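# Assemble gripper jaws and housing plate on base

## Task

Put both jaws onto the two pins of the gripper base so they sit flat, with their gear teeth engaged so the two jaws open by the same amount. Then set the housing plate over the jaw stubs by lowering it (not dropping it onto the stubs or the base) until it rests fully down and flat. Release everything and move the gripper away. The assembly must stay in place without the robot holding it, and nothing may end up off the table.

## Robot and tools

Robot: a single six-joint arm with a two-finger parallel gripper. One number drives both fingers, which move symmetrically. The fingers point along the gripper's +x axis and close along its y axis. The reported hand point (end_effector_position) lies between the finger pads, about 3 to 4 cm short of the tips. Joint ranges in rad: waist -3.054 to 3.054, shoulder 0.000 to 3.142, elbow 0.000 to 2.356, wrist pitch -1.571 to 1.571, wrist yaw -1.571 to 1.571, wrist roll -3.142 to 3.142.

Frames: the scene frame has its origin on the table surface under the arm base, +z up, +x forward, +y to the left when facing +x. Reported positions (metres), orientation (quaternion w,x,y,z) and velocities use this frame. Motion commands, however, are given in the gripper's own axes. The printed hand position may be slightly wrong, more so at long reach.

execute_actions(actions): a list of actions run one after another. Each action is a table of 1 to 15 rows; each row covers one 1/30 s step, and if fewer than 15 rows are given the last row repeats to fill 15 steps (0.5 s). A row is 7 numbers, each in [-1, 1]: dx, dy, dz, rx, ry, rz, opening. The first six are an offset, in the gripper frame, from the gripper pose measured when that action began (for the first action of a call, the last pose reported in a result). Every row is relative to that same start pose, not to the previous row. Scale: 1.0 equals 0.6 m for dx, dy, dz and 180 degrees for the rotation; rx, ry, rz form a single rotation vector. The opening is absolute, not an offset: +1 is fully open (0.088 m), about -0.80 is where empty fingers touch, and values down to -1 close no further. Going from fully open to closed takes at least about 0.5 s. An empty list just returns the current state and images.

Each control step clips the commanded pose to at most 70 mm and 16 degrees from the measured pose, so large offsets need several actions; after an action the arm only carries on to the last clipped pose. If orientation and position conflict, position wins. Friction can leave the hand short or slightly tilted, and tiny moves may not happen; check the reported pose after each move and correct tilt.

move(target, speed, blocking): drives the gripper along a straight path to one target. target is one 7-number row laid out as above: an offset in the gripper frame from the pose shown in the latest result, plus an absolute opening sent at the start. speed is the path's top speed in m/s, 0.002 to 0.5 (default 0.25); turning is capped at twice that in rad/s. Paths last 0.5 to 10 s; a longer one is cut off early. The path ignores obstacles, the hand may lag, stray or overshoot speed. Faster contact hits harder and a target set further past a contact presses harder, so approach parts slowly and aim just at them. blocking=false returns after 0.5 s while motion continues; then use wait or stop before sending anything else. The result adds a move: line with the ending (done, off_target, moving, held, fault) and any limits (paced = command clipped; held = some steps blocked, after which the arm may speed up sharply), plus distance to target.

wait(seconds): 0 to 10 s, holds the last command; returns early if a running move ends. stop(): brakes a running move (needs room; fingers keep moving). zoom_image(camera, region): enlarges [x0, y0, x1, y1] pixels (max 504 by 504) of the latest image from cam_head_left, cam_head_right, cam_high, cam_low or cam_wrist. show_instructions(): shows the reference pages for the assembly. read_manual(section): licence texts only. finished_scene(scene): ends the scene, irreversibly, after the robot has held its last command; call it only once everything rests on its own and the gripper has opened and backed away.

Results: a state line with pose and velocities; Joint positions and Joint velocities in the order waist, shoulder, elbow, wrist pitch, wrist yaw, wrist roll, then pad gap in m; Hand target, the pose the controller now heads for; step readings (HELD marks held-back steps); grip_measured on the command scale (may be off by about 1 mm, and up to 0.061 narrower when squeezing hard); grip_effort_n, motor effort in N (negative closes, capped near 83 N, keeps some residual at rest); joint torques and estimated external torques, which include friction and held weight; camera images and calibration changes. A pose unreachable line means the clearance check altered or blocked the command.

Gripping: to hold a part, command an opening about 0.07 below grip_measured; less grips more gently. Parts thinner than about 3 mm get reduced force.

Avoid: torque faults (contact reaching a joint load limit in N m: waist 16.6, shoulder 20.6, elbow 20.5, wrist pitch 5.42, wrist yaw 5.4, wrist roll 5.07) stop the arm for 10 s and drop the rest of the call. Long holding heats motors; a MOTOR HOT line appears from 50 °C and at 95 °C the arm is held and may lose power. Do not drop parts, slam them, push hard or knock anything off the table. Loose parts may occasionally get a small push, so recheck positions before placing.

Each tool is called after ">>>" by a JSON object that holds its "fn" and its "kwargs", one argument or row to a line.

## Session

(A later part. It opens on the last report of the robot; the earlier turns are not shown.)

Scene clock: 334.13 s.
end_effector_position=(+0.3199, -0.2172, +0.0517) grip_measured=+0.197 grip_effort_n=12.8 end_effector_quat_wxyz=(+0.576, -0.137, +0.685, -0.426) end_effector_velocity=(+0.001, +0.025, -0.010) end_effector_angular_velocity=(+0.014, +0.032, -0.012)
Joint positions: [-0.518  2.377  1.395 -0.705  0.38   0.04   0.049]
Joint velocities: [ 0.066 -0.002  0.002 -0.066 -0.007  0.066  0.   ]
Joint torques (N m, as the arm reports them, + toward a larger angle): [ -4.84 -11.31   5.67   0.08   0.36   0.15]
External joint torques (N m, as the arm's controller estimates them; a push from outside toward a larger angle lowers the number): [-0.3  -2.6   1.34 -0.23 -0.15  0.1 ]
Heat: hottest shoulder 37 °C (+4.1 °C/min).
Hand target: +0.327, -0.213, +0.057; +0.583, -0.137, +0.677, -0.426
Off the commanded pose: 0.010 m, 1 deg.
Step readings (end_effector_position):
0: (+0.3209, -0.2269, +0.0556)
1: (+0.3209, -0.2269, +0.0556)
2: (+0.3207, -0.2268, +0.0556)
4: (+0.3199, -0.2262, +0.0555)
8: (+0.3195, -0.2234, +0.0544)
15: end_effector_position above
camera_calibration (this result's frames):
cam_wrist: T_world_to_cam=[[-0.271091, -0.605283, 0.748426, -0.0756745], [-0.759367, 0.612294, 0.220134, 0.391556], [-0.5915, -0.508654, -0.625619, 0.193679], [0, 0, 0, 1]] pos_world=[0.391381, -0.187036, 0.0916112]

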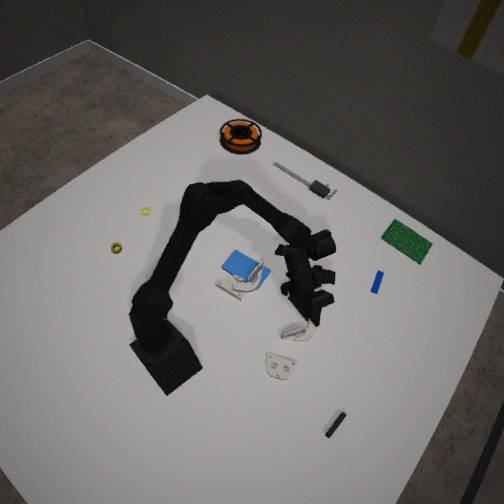

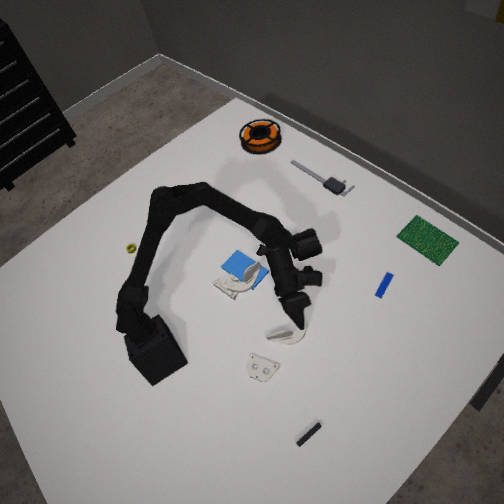

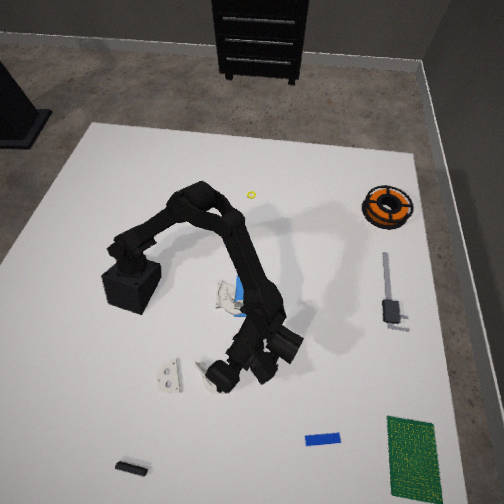

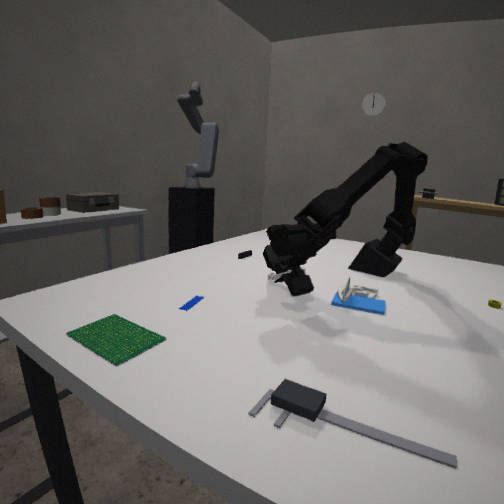

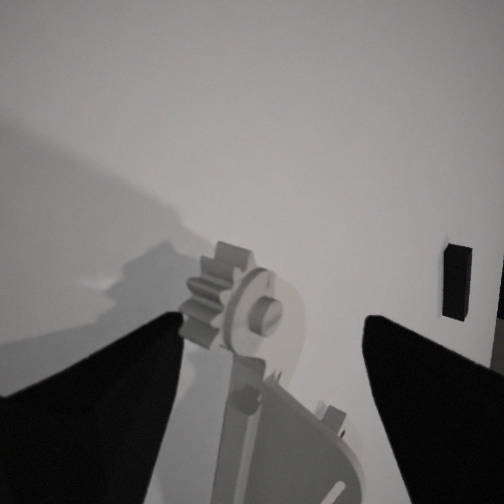

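>>> {"fn": "execute_actions", "kwargs": {
  "actions": []
}}

>>> {"fn": "zoom_image", "kwargs": {
  "camera": "cam_wrist",
  "region": [150, 230, 400, 504]
}}

>>> {"fn": "zoom_image", "kwargs": {
  "camera": "cam_head_right",
  "region": [250, 300, 320, 370]
}}

Scene clock: 339.80 s.
end_effector_position=(+0.3203, -0.2153, +0.0511) grip_measured=+0.197 grip_effort_n=12.8 end_effector_quat_wxyz=(+0.575, -0.137, +0.685, -0.426) end_effector_velocity=(+0.001, +0.001, +0.002) end_effector_angular_velocity=(+0.008, -0.001, +0.004)
Joint positions: [-0.513  2.377  1.396 -0.71   0.38   0.045  0.049]
Joint velocities: [-0.002 -0.007  0.002 -0.007 -0.007 -0.007 -0.   ]
Joint torques (N m, as the arm reports them, + toward a larger angle): [ -4.85 -11.37   5.6    0.06   0.36   0.14]
External joint torques (N m, as the arm's controller estimates them; a push from outside toward a larger angle lowers the number): [-0.32 -2.62  1.3  -0.22 -0.16  0.1 ]
Heat: hottest shoulder 39 °C (+6.0 °C/min).
Hand target: +0.327, -0.213, +0.057; +0.583, -0.137, +0.678, -0.427
Off the commanded pose: 0.009 m, 1 deg.
camera_calibration (this result's frames):
cam_wrist: T_world_to_cam=[[-0.269831, -0.605308, 0.748861, -0.0743763], [-0.758471, 0.612736, 0.221983, 0.390531], [-0.593222, -0.508092, -0.624444, 0.195097], [0, 0, 0, 1]] pos_world=[0.391873, -0.185186, 0.0908329]

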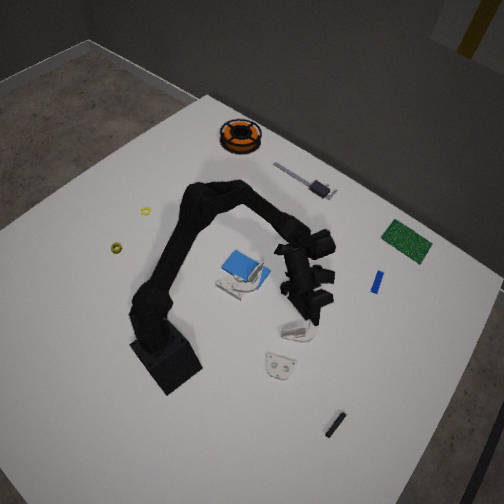

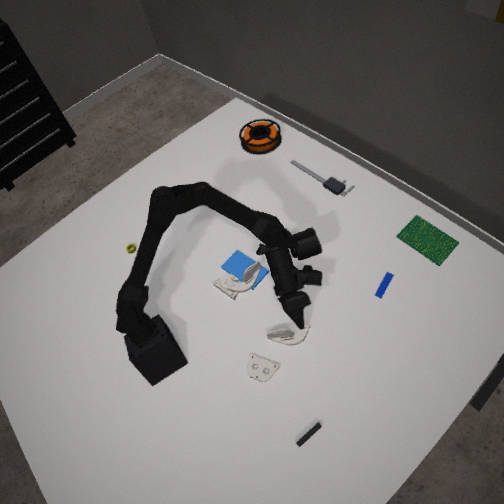

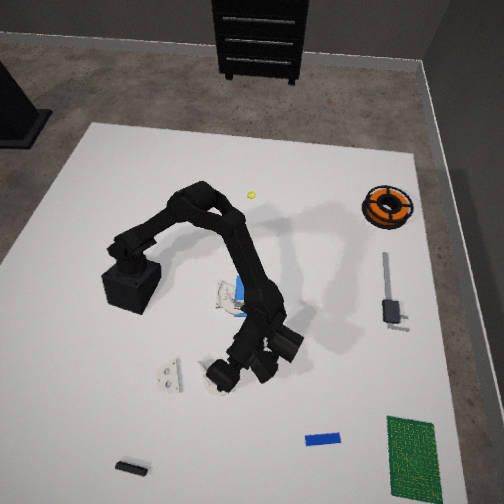

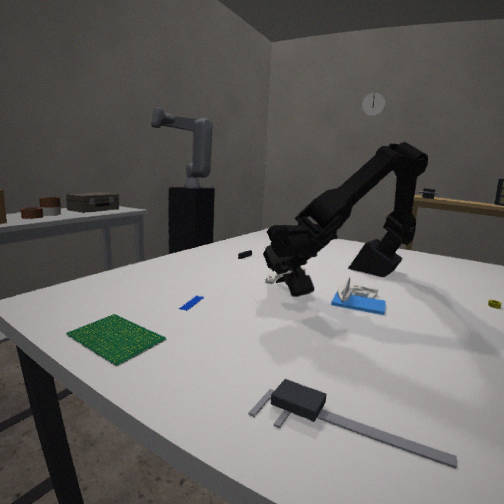

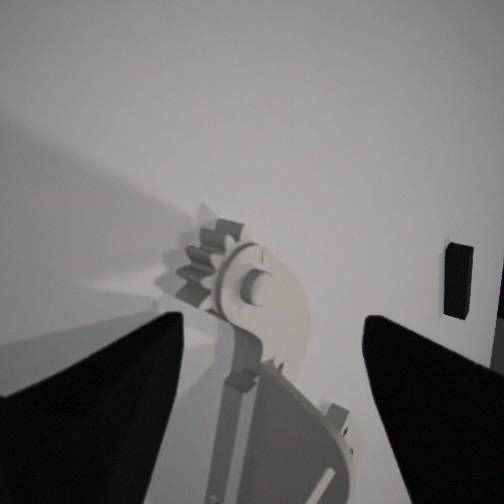

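Region (150, 230, 400, 504) of cam_wrist's 504x504 image, scaled by 1.839, with more detail than that image has; it fills the left 460 columns of this view, and the rest is white.

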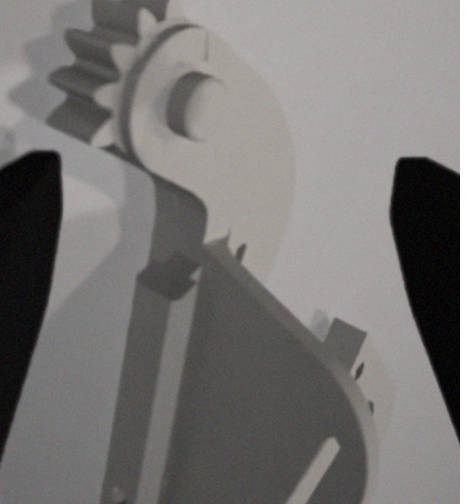

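Region (250, 300, 320, 370) of cam_head_right's 504x504 image, scaled by 7.200, with more detail than that image has.

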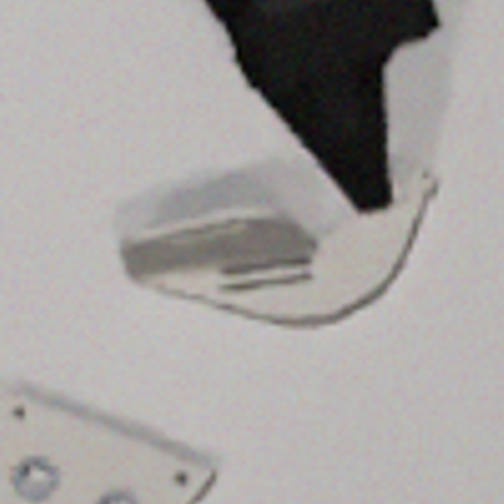

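>>> {"fn": "execute_actions", "kwargs": {
  "actions": [
    [[-0.0137,-0.0099,0.0079,0,-0.004,0,0.2],[-0.0193,-0.016,0.0081,0,-0.003,0,0.2],[-0.0249,-0.0222,0.0083,0,-0.002,0,0.2],[-0.028,-0.0284,0.0046,0.0024,0.0005,0.0108,0.2],[-0.0283,-0.0329,-0.0013,0.0059,0.0035,0.0269,0.2],[-0.0268,-0.0367,-0.0092,0.0107,0.0063,0.0484,0.2],[-0.0239,-0.0397,-0.0179,0.0161,0.0095,0.0727,0.2],[-0.0209,-0.0426,-0.0268,0.0214,0.0126,0.0969,0.2],[-0.018,-0.0456,-0.0357,0.0268,0.0158,0.1211,0.2],[-0.015,-0.0486,-0.0446,0.0321,0.019,0.1453,0.2],[-0.011,-0.0503,-0.0534,0.0375,0.0221,0.1695,0.2],[-0.008,-0.0533,-0.0623,0.0428,0.0253,0.1938,0.2],[-0.004,-0.055,-0.0712,0.0482,0.0284,0.218,0.2],[-0.001,-0.058,-0.0801,0.0535,0.0316,0.2422,0.2],[0.0016,-0.0606,-0.088,0.0583,0.0344,0.2637,0.2]]
  ]
}}

Scene clock: 375.47 s.
end_effector_position=(+0.2838, -0.2158, +0.0809) grip_measured=+0.198 grip_effort_n=11.9 end_effector_quat_wxyz=(+0.666, +0.128, +0.675, -0.291) end_effector_velocity=(-0.185, -0.002, +0.039) end_effector_angular_velocity=(+1.734, -1.140, -0.485)
Joint positions: [-0.827  2.267  1.341 -0.809 -0.182 -0.115  0.049]
Joint velocities: [-1.15  -0.002 -0.261 -0.359 -1.824 -0.652 -0.   ]
Joint torques (N m, as the arm reports them, + toward a larger angle): [-4.18 -7.95  4.15  0.12 -0.03 -0.13]
External joint torques (N m, as the arm's controller estimates them; a push from outside toward a larger angle lowers the number): [-0.68 -0.24 -0.93 -0.28 -0.13 -0.14]
Heat: hottest shoulder 47 °C (+12.3 °C/min).
Hand target: +0.266, -0.212, +0.079; +0.678, +0.205, +0.662, -0.246
Off the commanded pose: 0.023 m, 13 deg; orientation clipped at the last step of the last action.
Step readings (end_effector_position):
0: (+0.3203, -0.2153, +0.0511)
1: (+0.3202, -0.2151, +0.0512)
2: (+0.3198, -0.2148, +0.0519)
4: (+0.3183, -0.2141, +0.0552)
8: (+0.3162, -0.2113, +0.0652)
15: end_effector_position above
camera_calibration (this result's frames):
cam_wrist: T_world_to_cam=[[-0.532994, -0.812732, 0.235337, -0.0354137], [-0.763796, 0.581823, 0.279459, 0.346675], [-0.36405, -0.030799, -0.93087, 0.254519], [0, 0, 0, 1]] pos_world=[0.338571, -0.222646, 0.148376]

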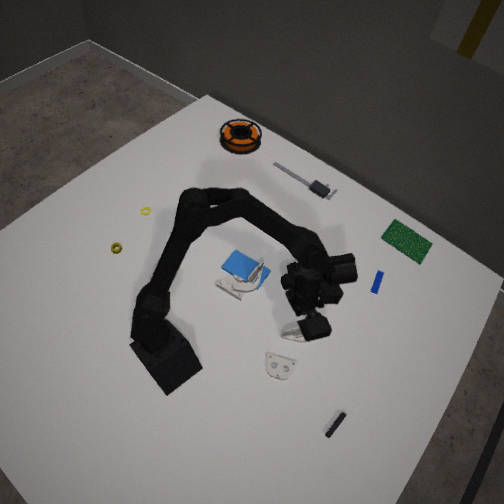

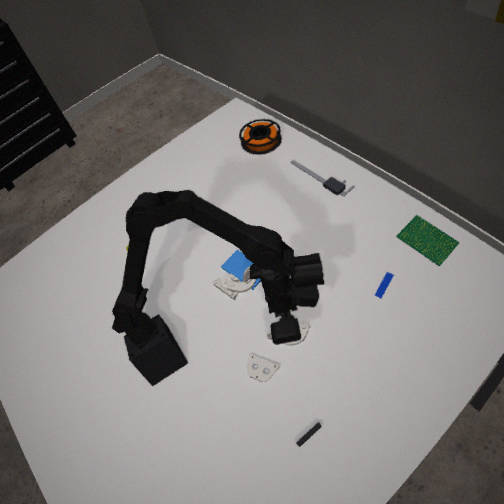

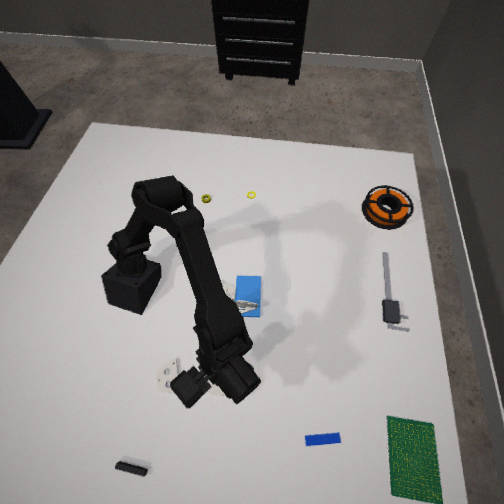

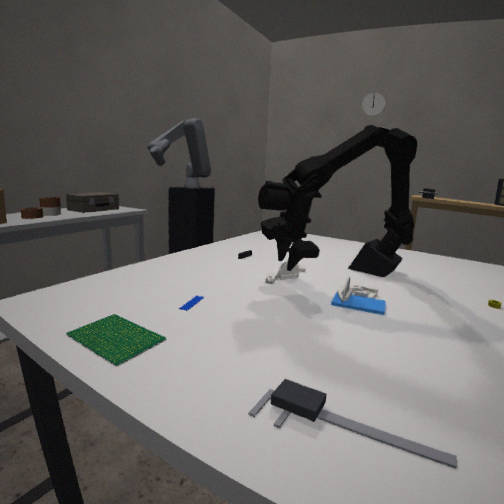

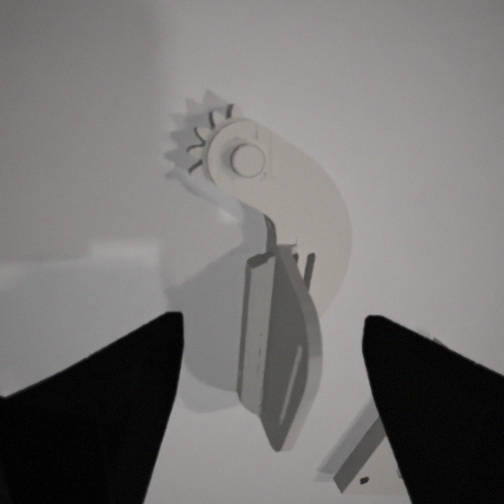

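>>> {"fn": "execute_actions", "kwargs": {
  "actions": []
}}

Scene clock: 376.40 s.
end_effector_position=(+0.2705, -0.2147, +0.0851) grip_measured=+0.198 grip_effort_n=12.3 end_effector_quat_wxyz=(+0.684, +0.199, +0.656, -0.249) end_effector_velocity=(-0.001, +0.003, -0.002) end_effector_angular_velocity=(+0.014, +0.004, +0.006)
Joint positions: [-0.919  2.267  1.319 -0.837 -0.331 -0.169  0.049]
Joint velocities: [ 0.002  0.002 -0.002 -0.007 -0.007 -0.007 -0.   ]
Joint torques (N m, as the arm reports them, + toward a larger angle): [-3.99 -7.46  4.38  0.2  -0.11 -0.13]
External joint torques (N m, as the arm's controller estimates them; a push from outside toward a larger angle lowers the number): [-0.44  0.38 -0.67 -0.22 -0.12 -0.13]
Heat: hottest shoulder 46 °C (+11.1 °C/min).
Hand target: +0.266, -0.212, +0.079; +0.678, +0.205, +0.662, -0.246
Off the commanded pose: 0.013 m, 5 deg; orientation clipped at the last step of the last action.
camera_calibration (this result's frames):
cam_wrist: T_world_to_cam=[[-0.577357, -0.813686, 0.0676291, -0.0165388], [-0.772122, 0.571039, 0.278823, 0.334786], [-0.265494, 0.108763, -0.957958, 0.259288], [0, 0, 0, 1]] pos_world=[0.317786, -0.232834, 0.156159]

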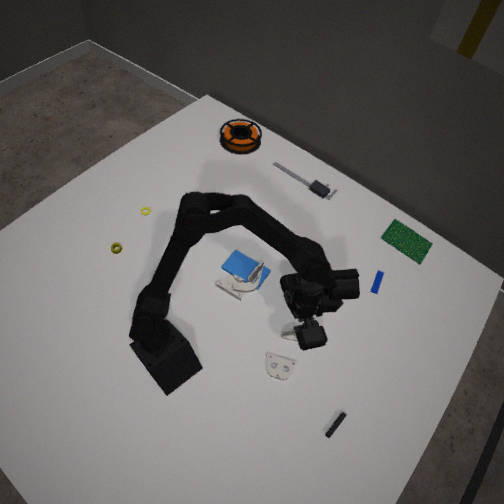

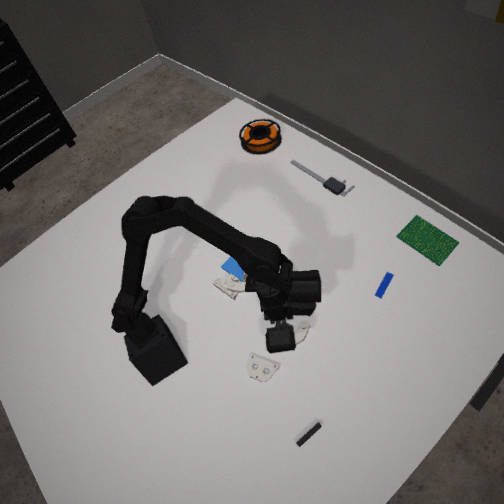

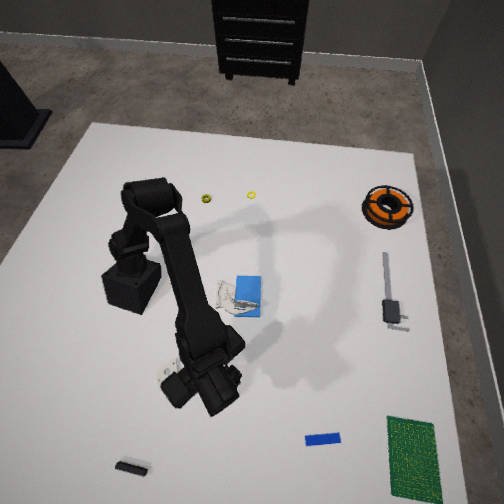

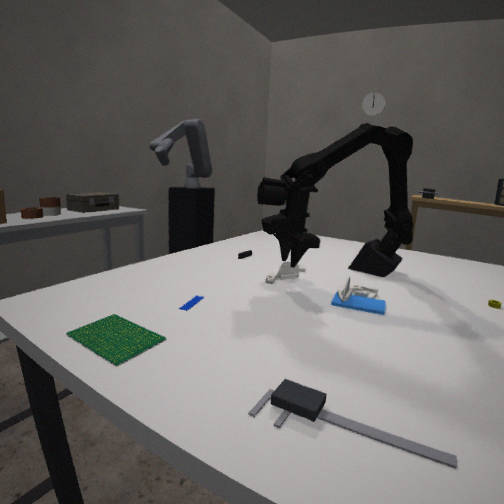

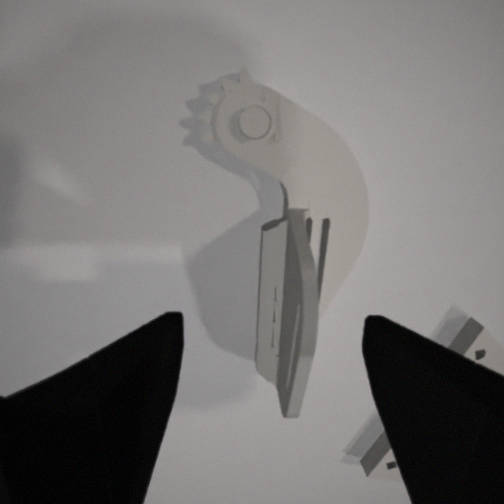

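>>> {"fn": "zoom_image", "kwargs": {
  "camera": "cam_wrist",
  "region": [170, 60, 390, 280]
}}

>>> {"fn": "zoom_image", "kwargs": {
  "camera": "cam_wrist",
  "region": [190, 200, 410, 420]
}}

Region (170, 60, 390, 280) of cam_wrist's 504x504 image, scaled by 2.291, with more detail than that image has.

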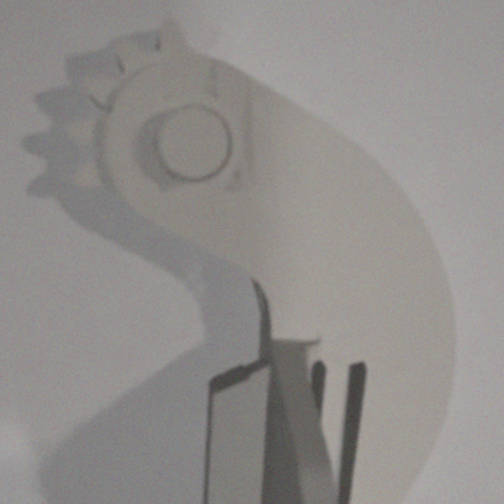

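Region (190, 200, 410, 420) of cam_wrist's 504x504 image, scaled by 2.291, with more detail than that image has.

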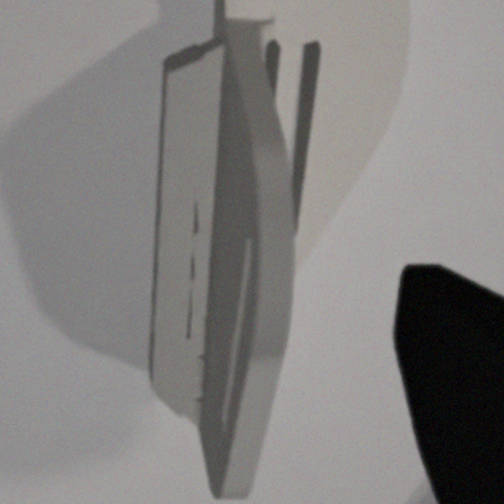

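>>> {"fn": "execute_actions", "kwargs": {
  "actions": [
    [[0.011,-0.002,-0.01,0,0.007,0.004,0.17],[0.014,-0.004,-0.011,0.0005,0.009,0.006,0.13],[0.018,-0.006,-0.012,0.001,0.011,0.008,0.09],[0.022,-0.008,-0.013,0.001,0.013,0.01,0.05],[0.026,-0.01,-0.014,0.0015,0.015,0.012,0.01],[0.03,-0.012,-0.015,0.002,0.017,0.014,-0.03],[0.034,-0.0135,-0.016,0.002,0.019,0.016,-0.07],[0.0375,-0.0145,-0.017,0.002,0.021,0.018,-0.11],[0.0405,-0.0152,-0.0175,0.002,0.023,0.019,-0.15],[0.043,-0.0155,-0.018,0.002,0.024,0.0195,-0.2],[0.045,-0.0155,-0.0183,0.002,0.025,0.0197,-0.25],[0.0465,-0.0155,-0.0183,0.002,0.025,0.0197,-0.3],[0.0477,-0.0155,-0.0183,0.002,0.025,0.0197,-0.35],[0.0477,-0.0155,-0.0183,0.002,0.025,0.0197,-0.4]]
  ]
}}

Scene clock: 387.80 s.
end_effector_position=(+0.2565, -0.2166, +0.0611) grip_measured=-0.317 grip_effort_n=-15.6 end_effector_quat_wxyz=(+0.666, +0.229, +0.673, -0.226) end_effector_velocity=(-0.008, +0.001, -0.015) end_effector_angular_velocity=(+0.045, +0.027, -0.000)
Joint positions: [-0.941  2.349  1.319 -0.846 -0.367 -0.213  0.023]
Joint velocities: [-0.002  0.046 -0.002 -0.007 -0.007 -0.022 -0.047]
Joint torques (N m, as the arm reports them, + toward a larger angle): [-3.89 -7.16  5.81  0.3  -0.15 -0.14]
External joint torques (N m, as the arm's controller estimates them; a push from outside toward a larger angle lowers the number): [-0.32  1.18  0.85 -0.02 -0.13 -0.14]
Heat: hottest shoulder 44 °C (+8.1 °C/min).
Hand target: +0.256, -0.218, +0.057; +0.665, +0.231, +0.675, -0.222
Off the commanded pose: 0.005 m, 1 deg.
Step readings (end_effector_position):
0: (+0.2705, -0.2147, +0.0851)
1: (+0.2705, -0.2146, +0.0850)
2: (+0.2705, -0.2144, +0.0850)
4: (+0.2703, -0.2142, +0.0837)
8: (+0.2647, -0.2158, +0.0754)
15: end_effector_position above
camera_calibration (this result's frames):
cam_wrist: T_world_to_cam=[[-0.58385, -0.811806, 0.00946501, -0.0189177], [-0.760356, 0.550859, 0.344111, 0.320281], [-0.284566, 0.193713, -0.938881, 0.254913], [0, 0, 0, 1]] pos_world=[0.305022, -0.241167, 0.1293]

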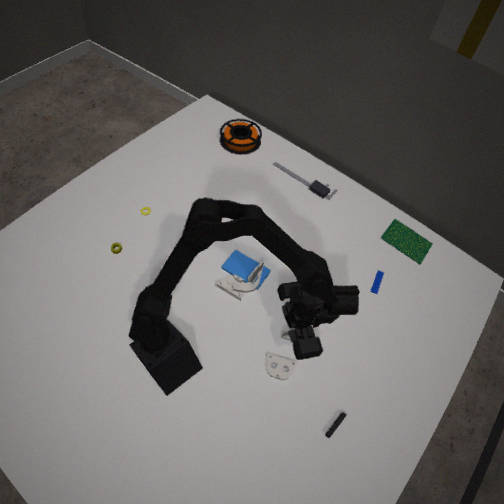

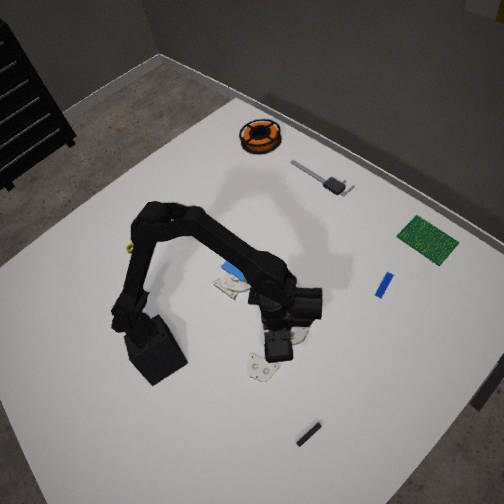

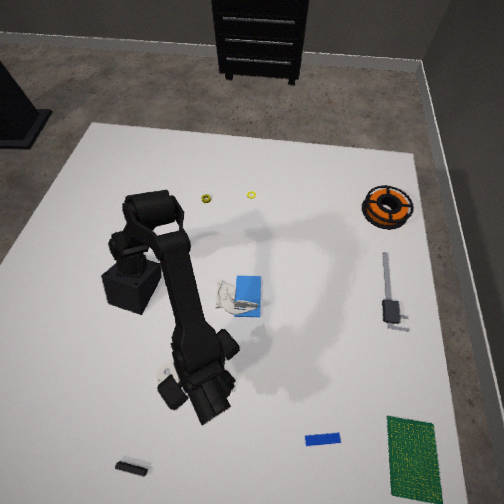

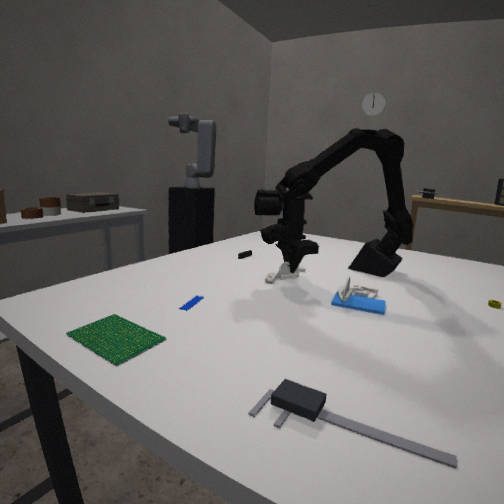

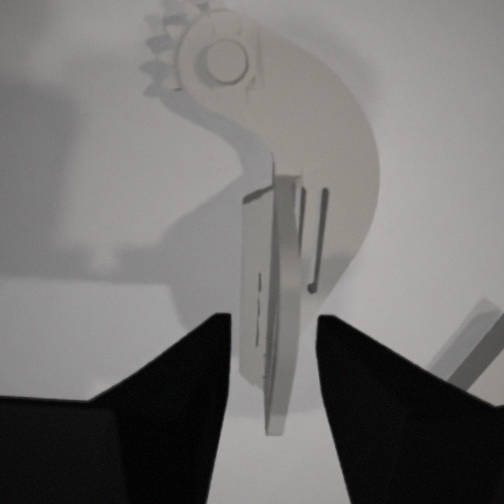

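>>> {"fn": "execute_actions", "kwargs": {
  "actions": [
    [[0.007,-0.0035,0.003,0,0.001,0.001,-0.42],[0.006,-0.0045,0.0055,0,0,0.001,-0.44],[0.005,-0.0055,0.008,0,-0.001,0.001,-0.46],[0.004,-0.006,0.01,0,-0.002,0.001,-0.48],[0.003,-0.0065,0.012,0,-0.003,0.001,-0.5],[0.0025,-0.0067,0.0133,0,-0.003,0.001,-0.53],[0.0025,-0.0067,0.0133,0,-0.003,0.001,-0.56],[0.0025,-0.0067,0.0133,0,-0.003,0.001,-0.59],[0.0025,-0.0067,0.0133,0,-0.003,0.001,-0.62],[0.0025,-0.0067,0.0133,0,-0.003,0.001,-0.65],[0.0025,-0.0067,0.0133,0,-0.003,0.001,-0.68],[0.0025,-0.0067,0.0133,0,-0.003,0.001,-0.71],[0.0025,-0.0067,0.0133,0,-0.003,0.001,-0.75],[0.0025,-0.0067,0.0133,0,-0.003,0.001,-0.79],[0.0025,-0.0067,0.0133,0,-0.003,0.001,-0.83]]
  ]
}}

Scene clock: 394.43 s.
end_effector_position=(+0.2605, -0.2222, +0.0630) grip_measured=-0.732 grip_effort_n=-70.9 end_effector_quat_wxyz=(+0.672, +0.226, +0.668, -0.227) end_effector_velocity=(+0.000, -0.004, +0.004) end_effector_angular_velocity=(-0.010, -0.002, -0.011)
Joint positions: [-0.945  2.359  1.34  -0.843 -0.368 -0.213  0.003]
Joint velocities: [-0.007 -0.002  0.012 -0.007  0.007  0.007 -0.047]
Joint torques (N m, as the arm reports them, + toward a larger angle): [-4.1  -6.84  6.09  0.27 -0.09 -0.09]
External joint torques (N m, as the arm's controller estimates them; a push from outside toward a larger angle lowers the number): [-0.46  1.46  1.19 -0.07 -0.07 -0.09]
Heat: hottest shoulder 42 °C (+5.0 °C/min).
Hand target: +0.260, -0.225, +0.059; +0.670, +0.229, +0.669, -0.226
Off the commanded pose: 0.004 m, 0 deg.
Step readings (end_effector_position):
0: (+0.2564, -0.2165, +0.0606)
1: (+0.2564, -0.2165, +0.0606)
2: (+0.2566, -0.2167, +0.0606)
4: (+0.2574, -0.2176, +0.0608)
8: (+0.2597, -0.2210, +0.0621)
15: end_effector_position above
camera_calibration (this result's frames):
cam_wrist: T_world_to_cam=[[-0.582059, -0.813074, 0.0108536, -0.0219699], [-0.765609, 0.552479, 0.329561, 0.32848], [-0.273954, 0.183515, -0.944072, 0.254248], [0, 0, 0, 1]] pos_world=[0.308352, -0.245999, 0.132013]

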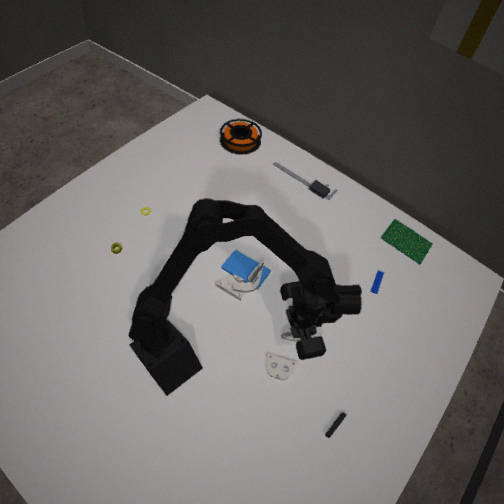

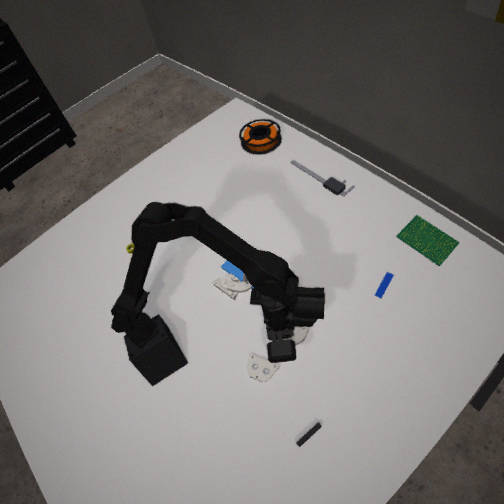

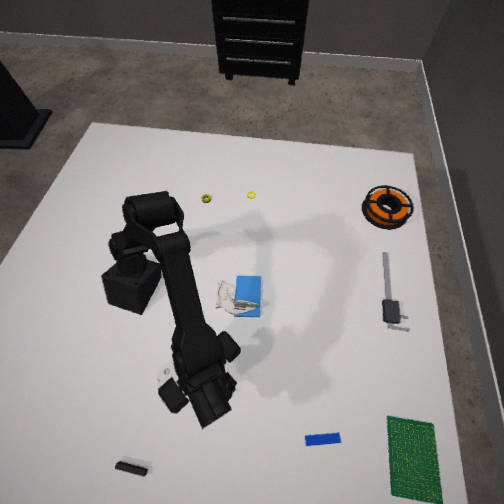

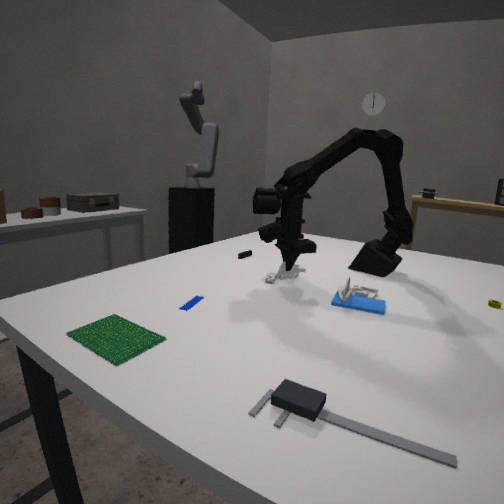

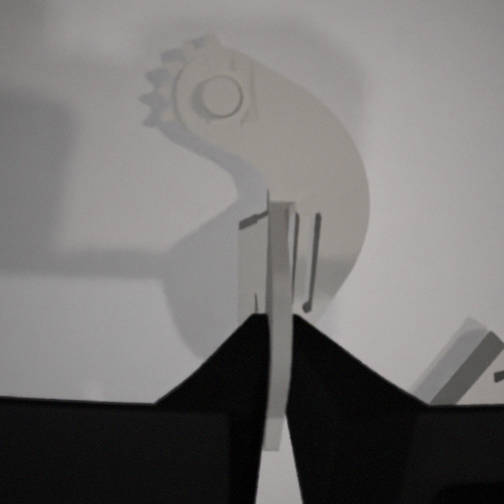

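>>> {"fn": "execute_actions", "kwargs": {
  "actions": [
    [[0,-0.002,0.002,0,0,0,-0.83],[-0.01,-0.001,0.004,0,0,0,-0.83],[-0.0217,0,0.006,0,0,0,-0.83],[-0.035,0.0029,0.0053,0.0053,0,0,-0.83],[-0.0483,0.0086,0.0025,0.0158,0,0,-0.83],[-0.0617,0.0171,-0.0016,0.0315,0,0,-0.83],[-0.075,0.0286,-0.0072,0.0525,0,0,-0.83],[-0.0883,0.04,-0.0127,0.0735,0,0,-0.83],[-0.1,0.0514,-0.0182,0.0945,0,0,-0.83],[-0.1083,0.0629,-0.0238,0.1155,0,0,-0.83],[-0.115,0.0743,-0.0293,0.1365,0,0,-0.83],[-0.1183,0.0857,-0.0349,0.1575,0,0,-0.83],[-0.1183,0.0972,-0.0404,0.1785,0,0,-0.83],[-0.1183,0.1086,-0.046,0.1995,0,0,-0.83],[-0.1183,0.12,-0.0515,0.2205,0,0,-0.83]],
    [[-0.01,0.0334,-0.0373,0.0777,-0.0045,0.0046,-0.83],[-0.01,0.0407,-0.0477,0.0987,-0.0043,0.0047,-0.83],[-0.01,0.0479,-0.0582,0.1197,-0.0042,0.0049,-0.83],[-0.01,0.0551,-0.0686,0.1407,-0.004,0.005,-0.83],[-0.01,0.0624,-0.0791,0.1617,-0.0038,0.0052,-0.83],[-0.01,0.0696,-0.0895,0.1827,-0.0037,0.0053,-0.83],[-0.01,0.0768,-0.1,0.2037,-0.0035,0.0054,-0.83],[-0.01,0.0841,-0.1104,0.2247,-0.0033,0.0056,-0.83],[-0.01,0.0913,-0.1209,0.2457,-0.0031,0.0057,-0.83],[-0.01,0.0985,-0.1313,0.2667,-0.003,0.0058,-0.83],[-0.01,0.1057,-0.1418,0.2877,-0.0028,0.006,-0.83],[-0.01,0.113,-0.1522,0.3087,-0.0026,0.0061,-0.83],[-0.01,0.1202,-0.1627,0.3297,-0.0025,0.0062,-0.83],[-0.01,0.1274,-0.1731,0.3507,-0.0023,0.0064,-0.83],[-0.01,0.1347,-0.1835,0.3717,-0.0021,0.0065,-0.83]],
    [[-0.0083,-0.0135,-0.0508,0.0777,0.0041,0.0049,-0.83],[-0.0083,-0.0182,-0.0626,0.0987,0.0041,0.0049,-0.83],[-0.0083,-0.023,-0.0744,0.1197,0.0041,0.0045,-0.83],[-0.0033,-0.0291,-0.0853,0.1407,0.0037,0.004,-0.83],[0.0033,-0.0353,-0.0961,0.1617,0.0032,0.0034,-0.83],[0.0117,-0.0415,-0.1069,0.1827,0.0027,0.0028,-0.83],[0.02,-0.0476,-0.1178,0.2037,0.0022,0.0022,-0.83],[0.0283,-0.0526,-0.1258,0.2195,0.0016,0.0016,-0.83],[0.0367,-0.0564,-0.1307,0.23,0.001,0.001,-0.83],[0.0433,-0.059,-0.1327,0.2355,0.0005,0.0005,-0.83],[0.0483,-0.0604,-0.1318,0.238,0,0,-0.83],[0.0517,-0.0604,-0.1318,0.238,0,0,-0.83],[0.055,-0.0604,-0.1318,0.238,0,0,-0.83],[0.0567,-0.0604,-0.1318,0.238,0,0,-0.83],[0.0567,-0.0604,-0.1318,0.238,0,0,-0.83]]
  ]
}}

Scene clock: 421.03 s.
end_effector_position=(+0.3191, +0.0251, +0.1038) grip_measured=-0.752 grip_effort_n=-83.5 end_effector_quat_wxyz=(+0.083, +0.703, +0.115, -0.697) end_effector_velocity=(-0.020, +0.001, -0.062) end_effector_angular_velocity=(-0.078, +0.054, -0.325)
Joint positions: [-0.361  1.812  1.176 -0.98  -0.511  2.62   0.002]
Joint velocities: [ 0.115 -0.002 -0.217  0.256  0.081  0.447  0.   ]
Joint torques (N m, as the arm reports them, + toward a larger angle): [-4.33 -8.94  4.44  0.31  0.12  0.1 ]
External joint torques (N m, as the arm's controller estimates them; a push from outside toward a larger angle lowers the number): [-0.3  -2.46 -0.6   0.07  0.08  0.09]
External joint torques at the end of the 1st action: [-0.01 -2.46 -0.71 -0.25 -0.11  0.09]
External joint torques at the end of the 2nd action: [-0.11 -2.39 -0.7  -0.22 -0.13  0.09]
Heat: hottest shoulder 39 °C (-6.1 °C/min).
Hand target: +0.318, +0.025, +0.103; +0.078, +0.708, +0.099, -0.695
Off the commanded pose: 0.002 m, 2 deg.
Step readings (end_effector_position; steps 1 to 15: 1st action; 16 to 30: 2nd action; 31 to 45: 3rd action):
0: (+0.2608, -0.2225, +0.0633)
1: (+0.2608, -0.2225, +0.0633)
2: (+0.2607, -0.2223, +0.0636)
4: (+0.2598, -0.2205, +0.0663)
8: (+0.2583, -0.2114, +0.0833)
15: (+0.2752, -0.1708, +0.1292)
16: (+0.2788, -0.1639, +0.1319)
17: (+0.2824, -0.1567, +0.1337)
19: (+0.2871, -0.1431, +0.1346)
23: (+0.2924, -0.1141, +0.1330)
30: (+0.3045, -0.0615, +0.1343)
31: (+0.3061, -0.0537, +0.1344)
32: (+0.3080, -0.0455, +0.1347)
34: (+0.3109, -0.0312, +0.1347)
38: (+0.3188, -0.0026, +0.1295)
45: end_effector_position above
camera_calibration (this result's frames):
cam_wrist: T_world_to_cam=[[-0.306336, 0.950402, 0.0537959, 0.0760328], [0.897743, 0.269645, 0.348352, -0.302449], [0.316568, 0.155008, -0.935819, 0.0747949], [0, 0, 0, 1]] pos_world=[0.271135, -0.00230161, 0.171263]

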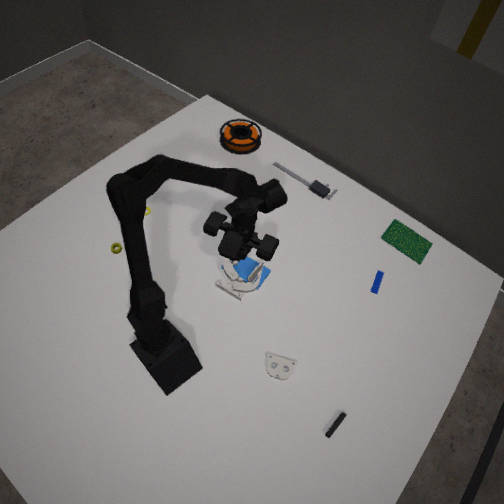

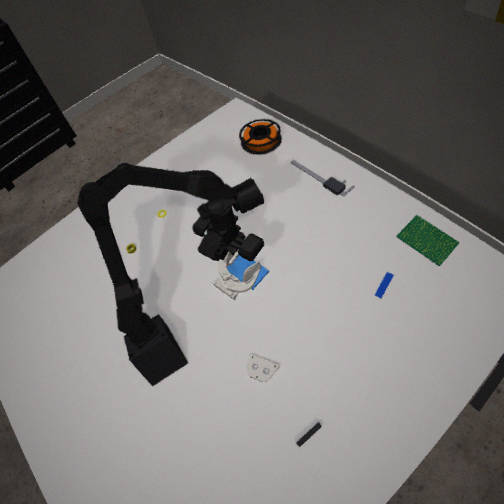

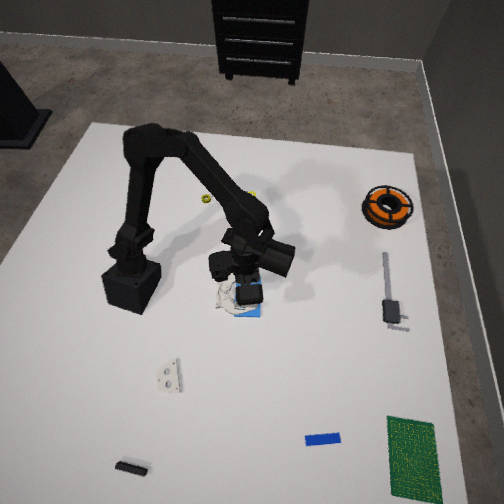

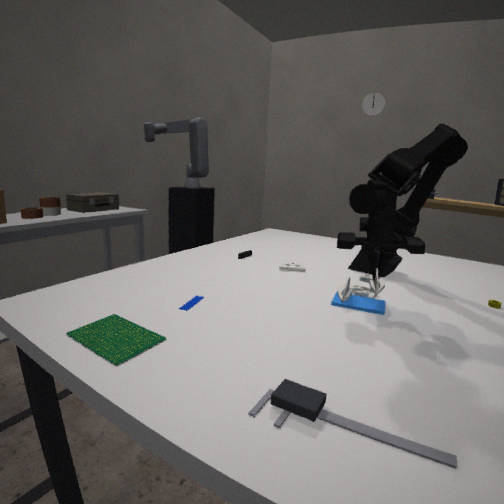

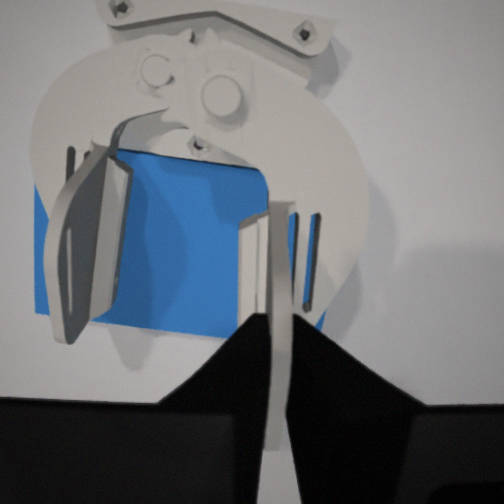

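>>> {"fn": "execute_actions", "kwargs": {
  "actions": []
}}

>>> {"fn": "zoom_image", "kwargs": {
  "camera": "cam_wrist",
  "region": [90, 0, 342, 180]
}}

Scene clock: 422.50 s.
end_effector_position=(+0.3197, +0.0240, +0.1015) grip_measured=-0.752 grip_effort_n=-83.5 end_effector_quat_wxyz=(+0.077, +0.707, +0.101, -0.696) end_effector_velocity=(-0.003, +0.001, -0.001) end_effector_angular_velocity=(+0.009, +0.007, +0.014)
Joint positions: [-0.357  1.808  1.162 -0.956 -0.504  2.659  0.002]
Joint velocities: [-0.002 -0.002 -0.007 -0.007 -0.007 -0.022 -0.   ]
Joint torques (N m, as the arm reports them, + toward a larger angle): [-3.75 -8.49  4.12  0.29  0.1   0.1 ]
External joint torques (N m, as the arm's controller estimates them; a push from outside toward a larger angle lowers the number): [-0.3  -2.37 -0.61  0.09  0.09  0.1 ]
Heat: hottest shoulder 40 °C (-5.0 °C/min).
Hand target: +0.318, +0.025, +0.103; +0.078, +0.708, +0.099, -0.695
Off the commanded pose: 0.003 m, 1 deg.
camera_calibration (this result's frames):
cam_wrist: T_world_to_cam=[[-0.279316, 0.959243, 0.0428472, 0.0696259], [0.902243, 0.246928, 0.353532, -0.303224], [0.328542, 0.137406, -0.934441, 0.0690693], [0, 0, 0, 1]] pos_world=[0.270337, -0.00140423, 0.168757]

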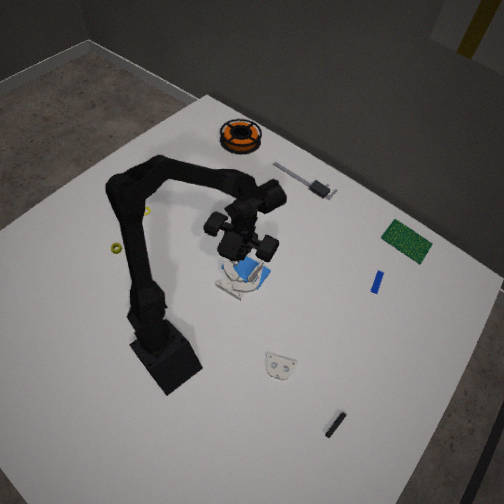

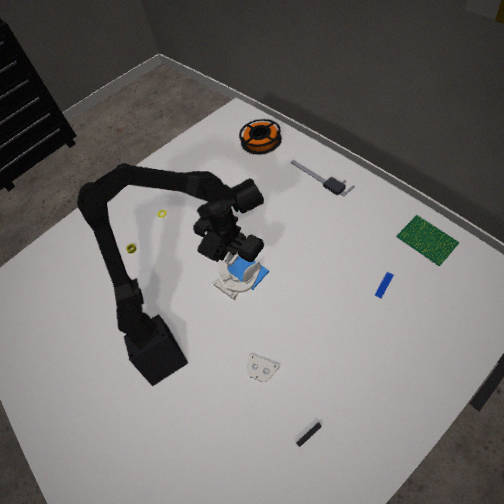

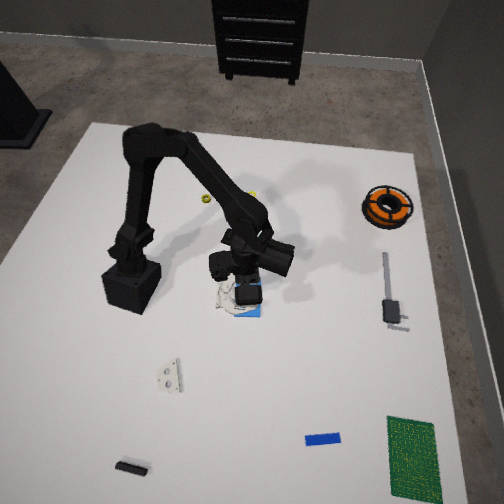

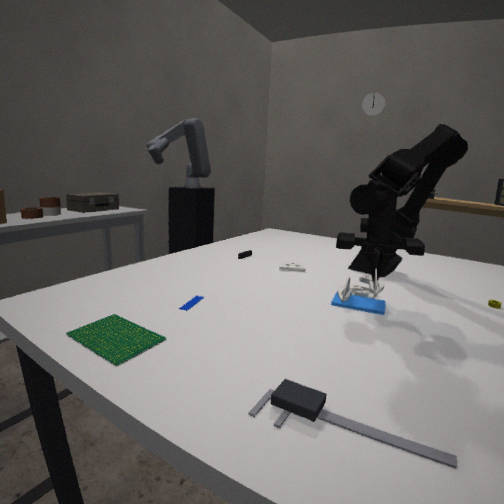

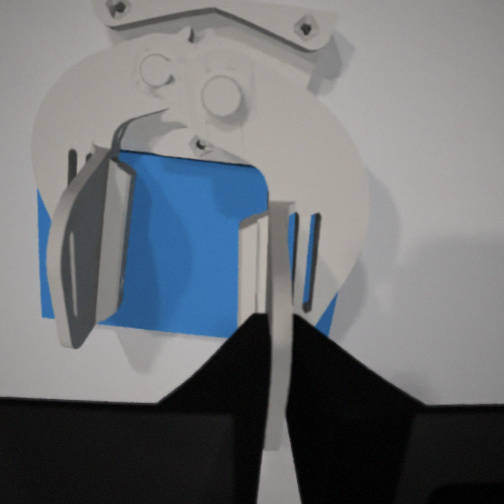

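Region (90, 0, 342, 180) of cam_wrist's 504x504 image, scaled by 2.000, with more detail than that image has; it fills the top 360 rows of this view, and the rest is white.

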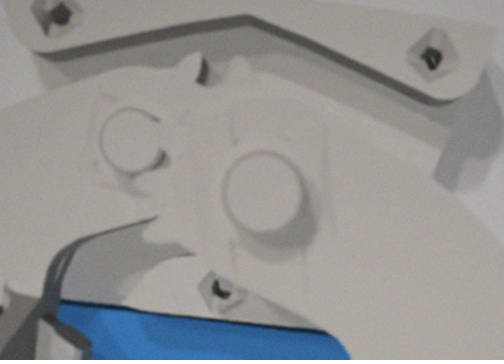

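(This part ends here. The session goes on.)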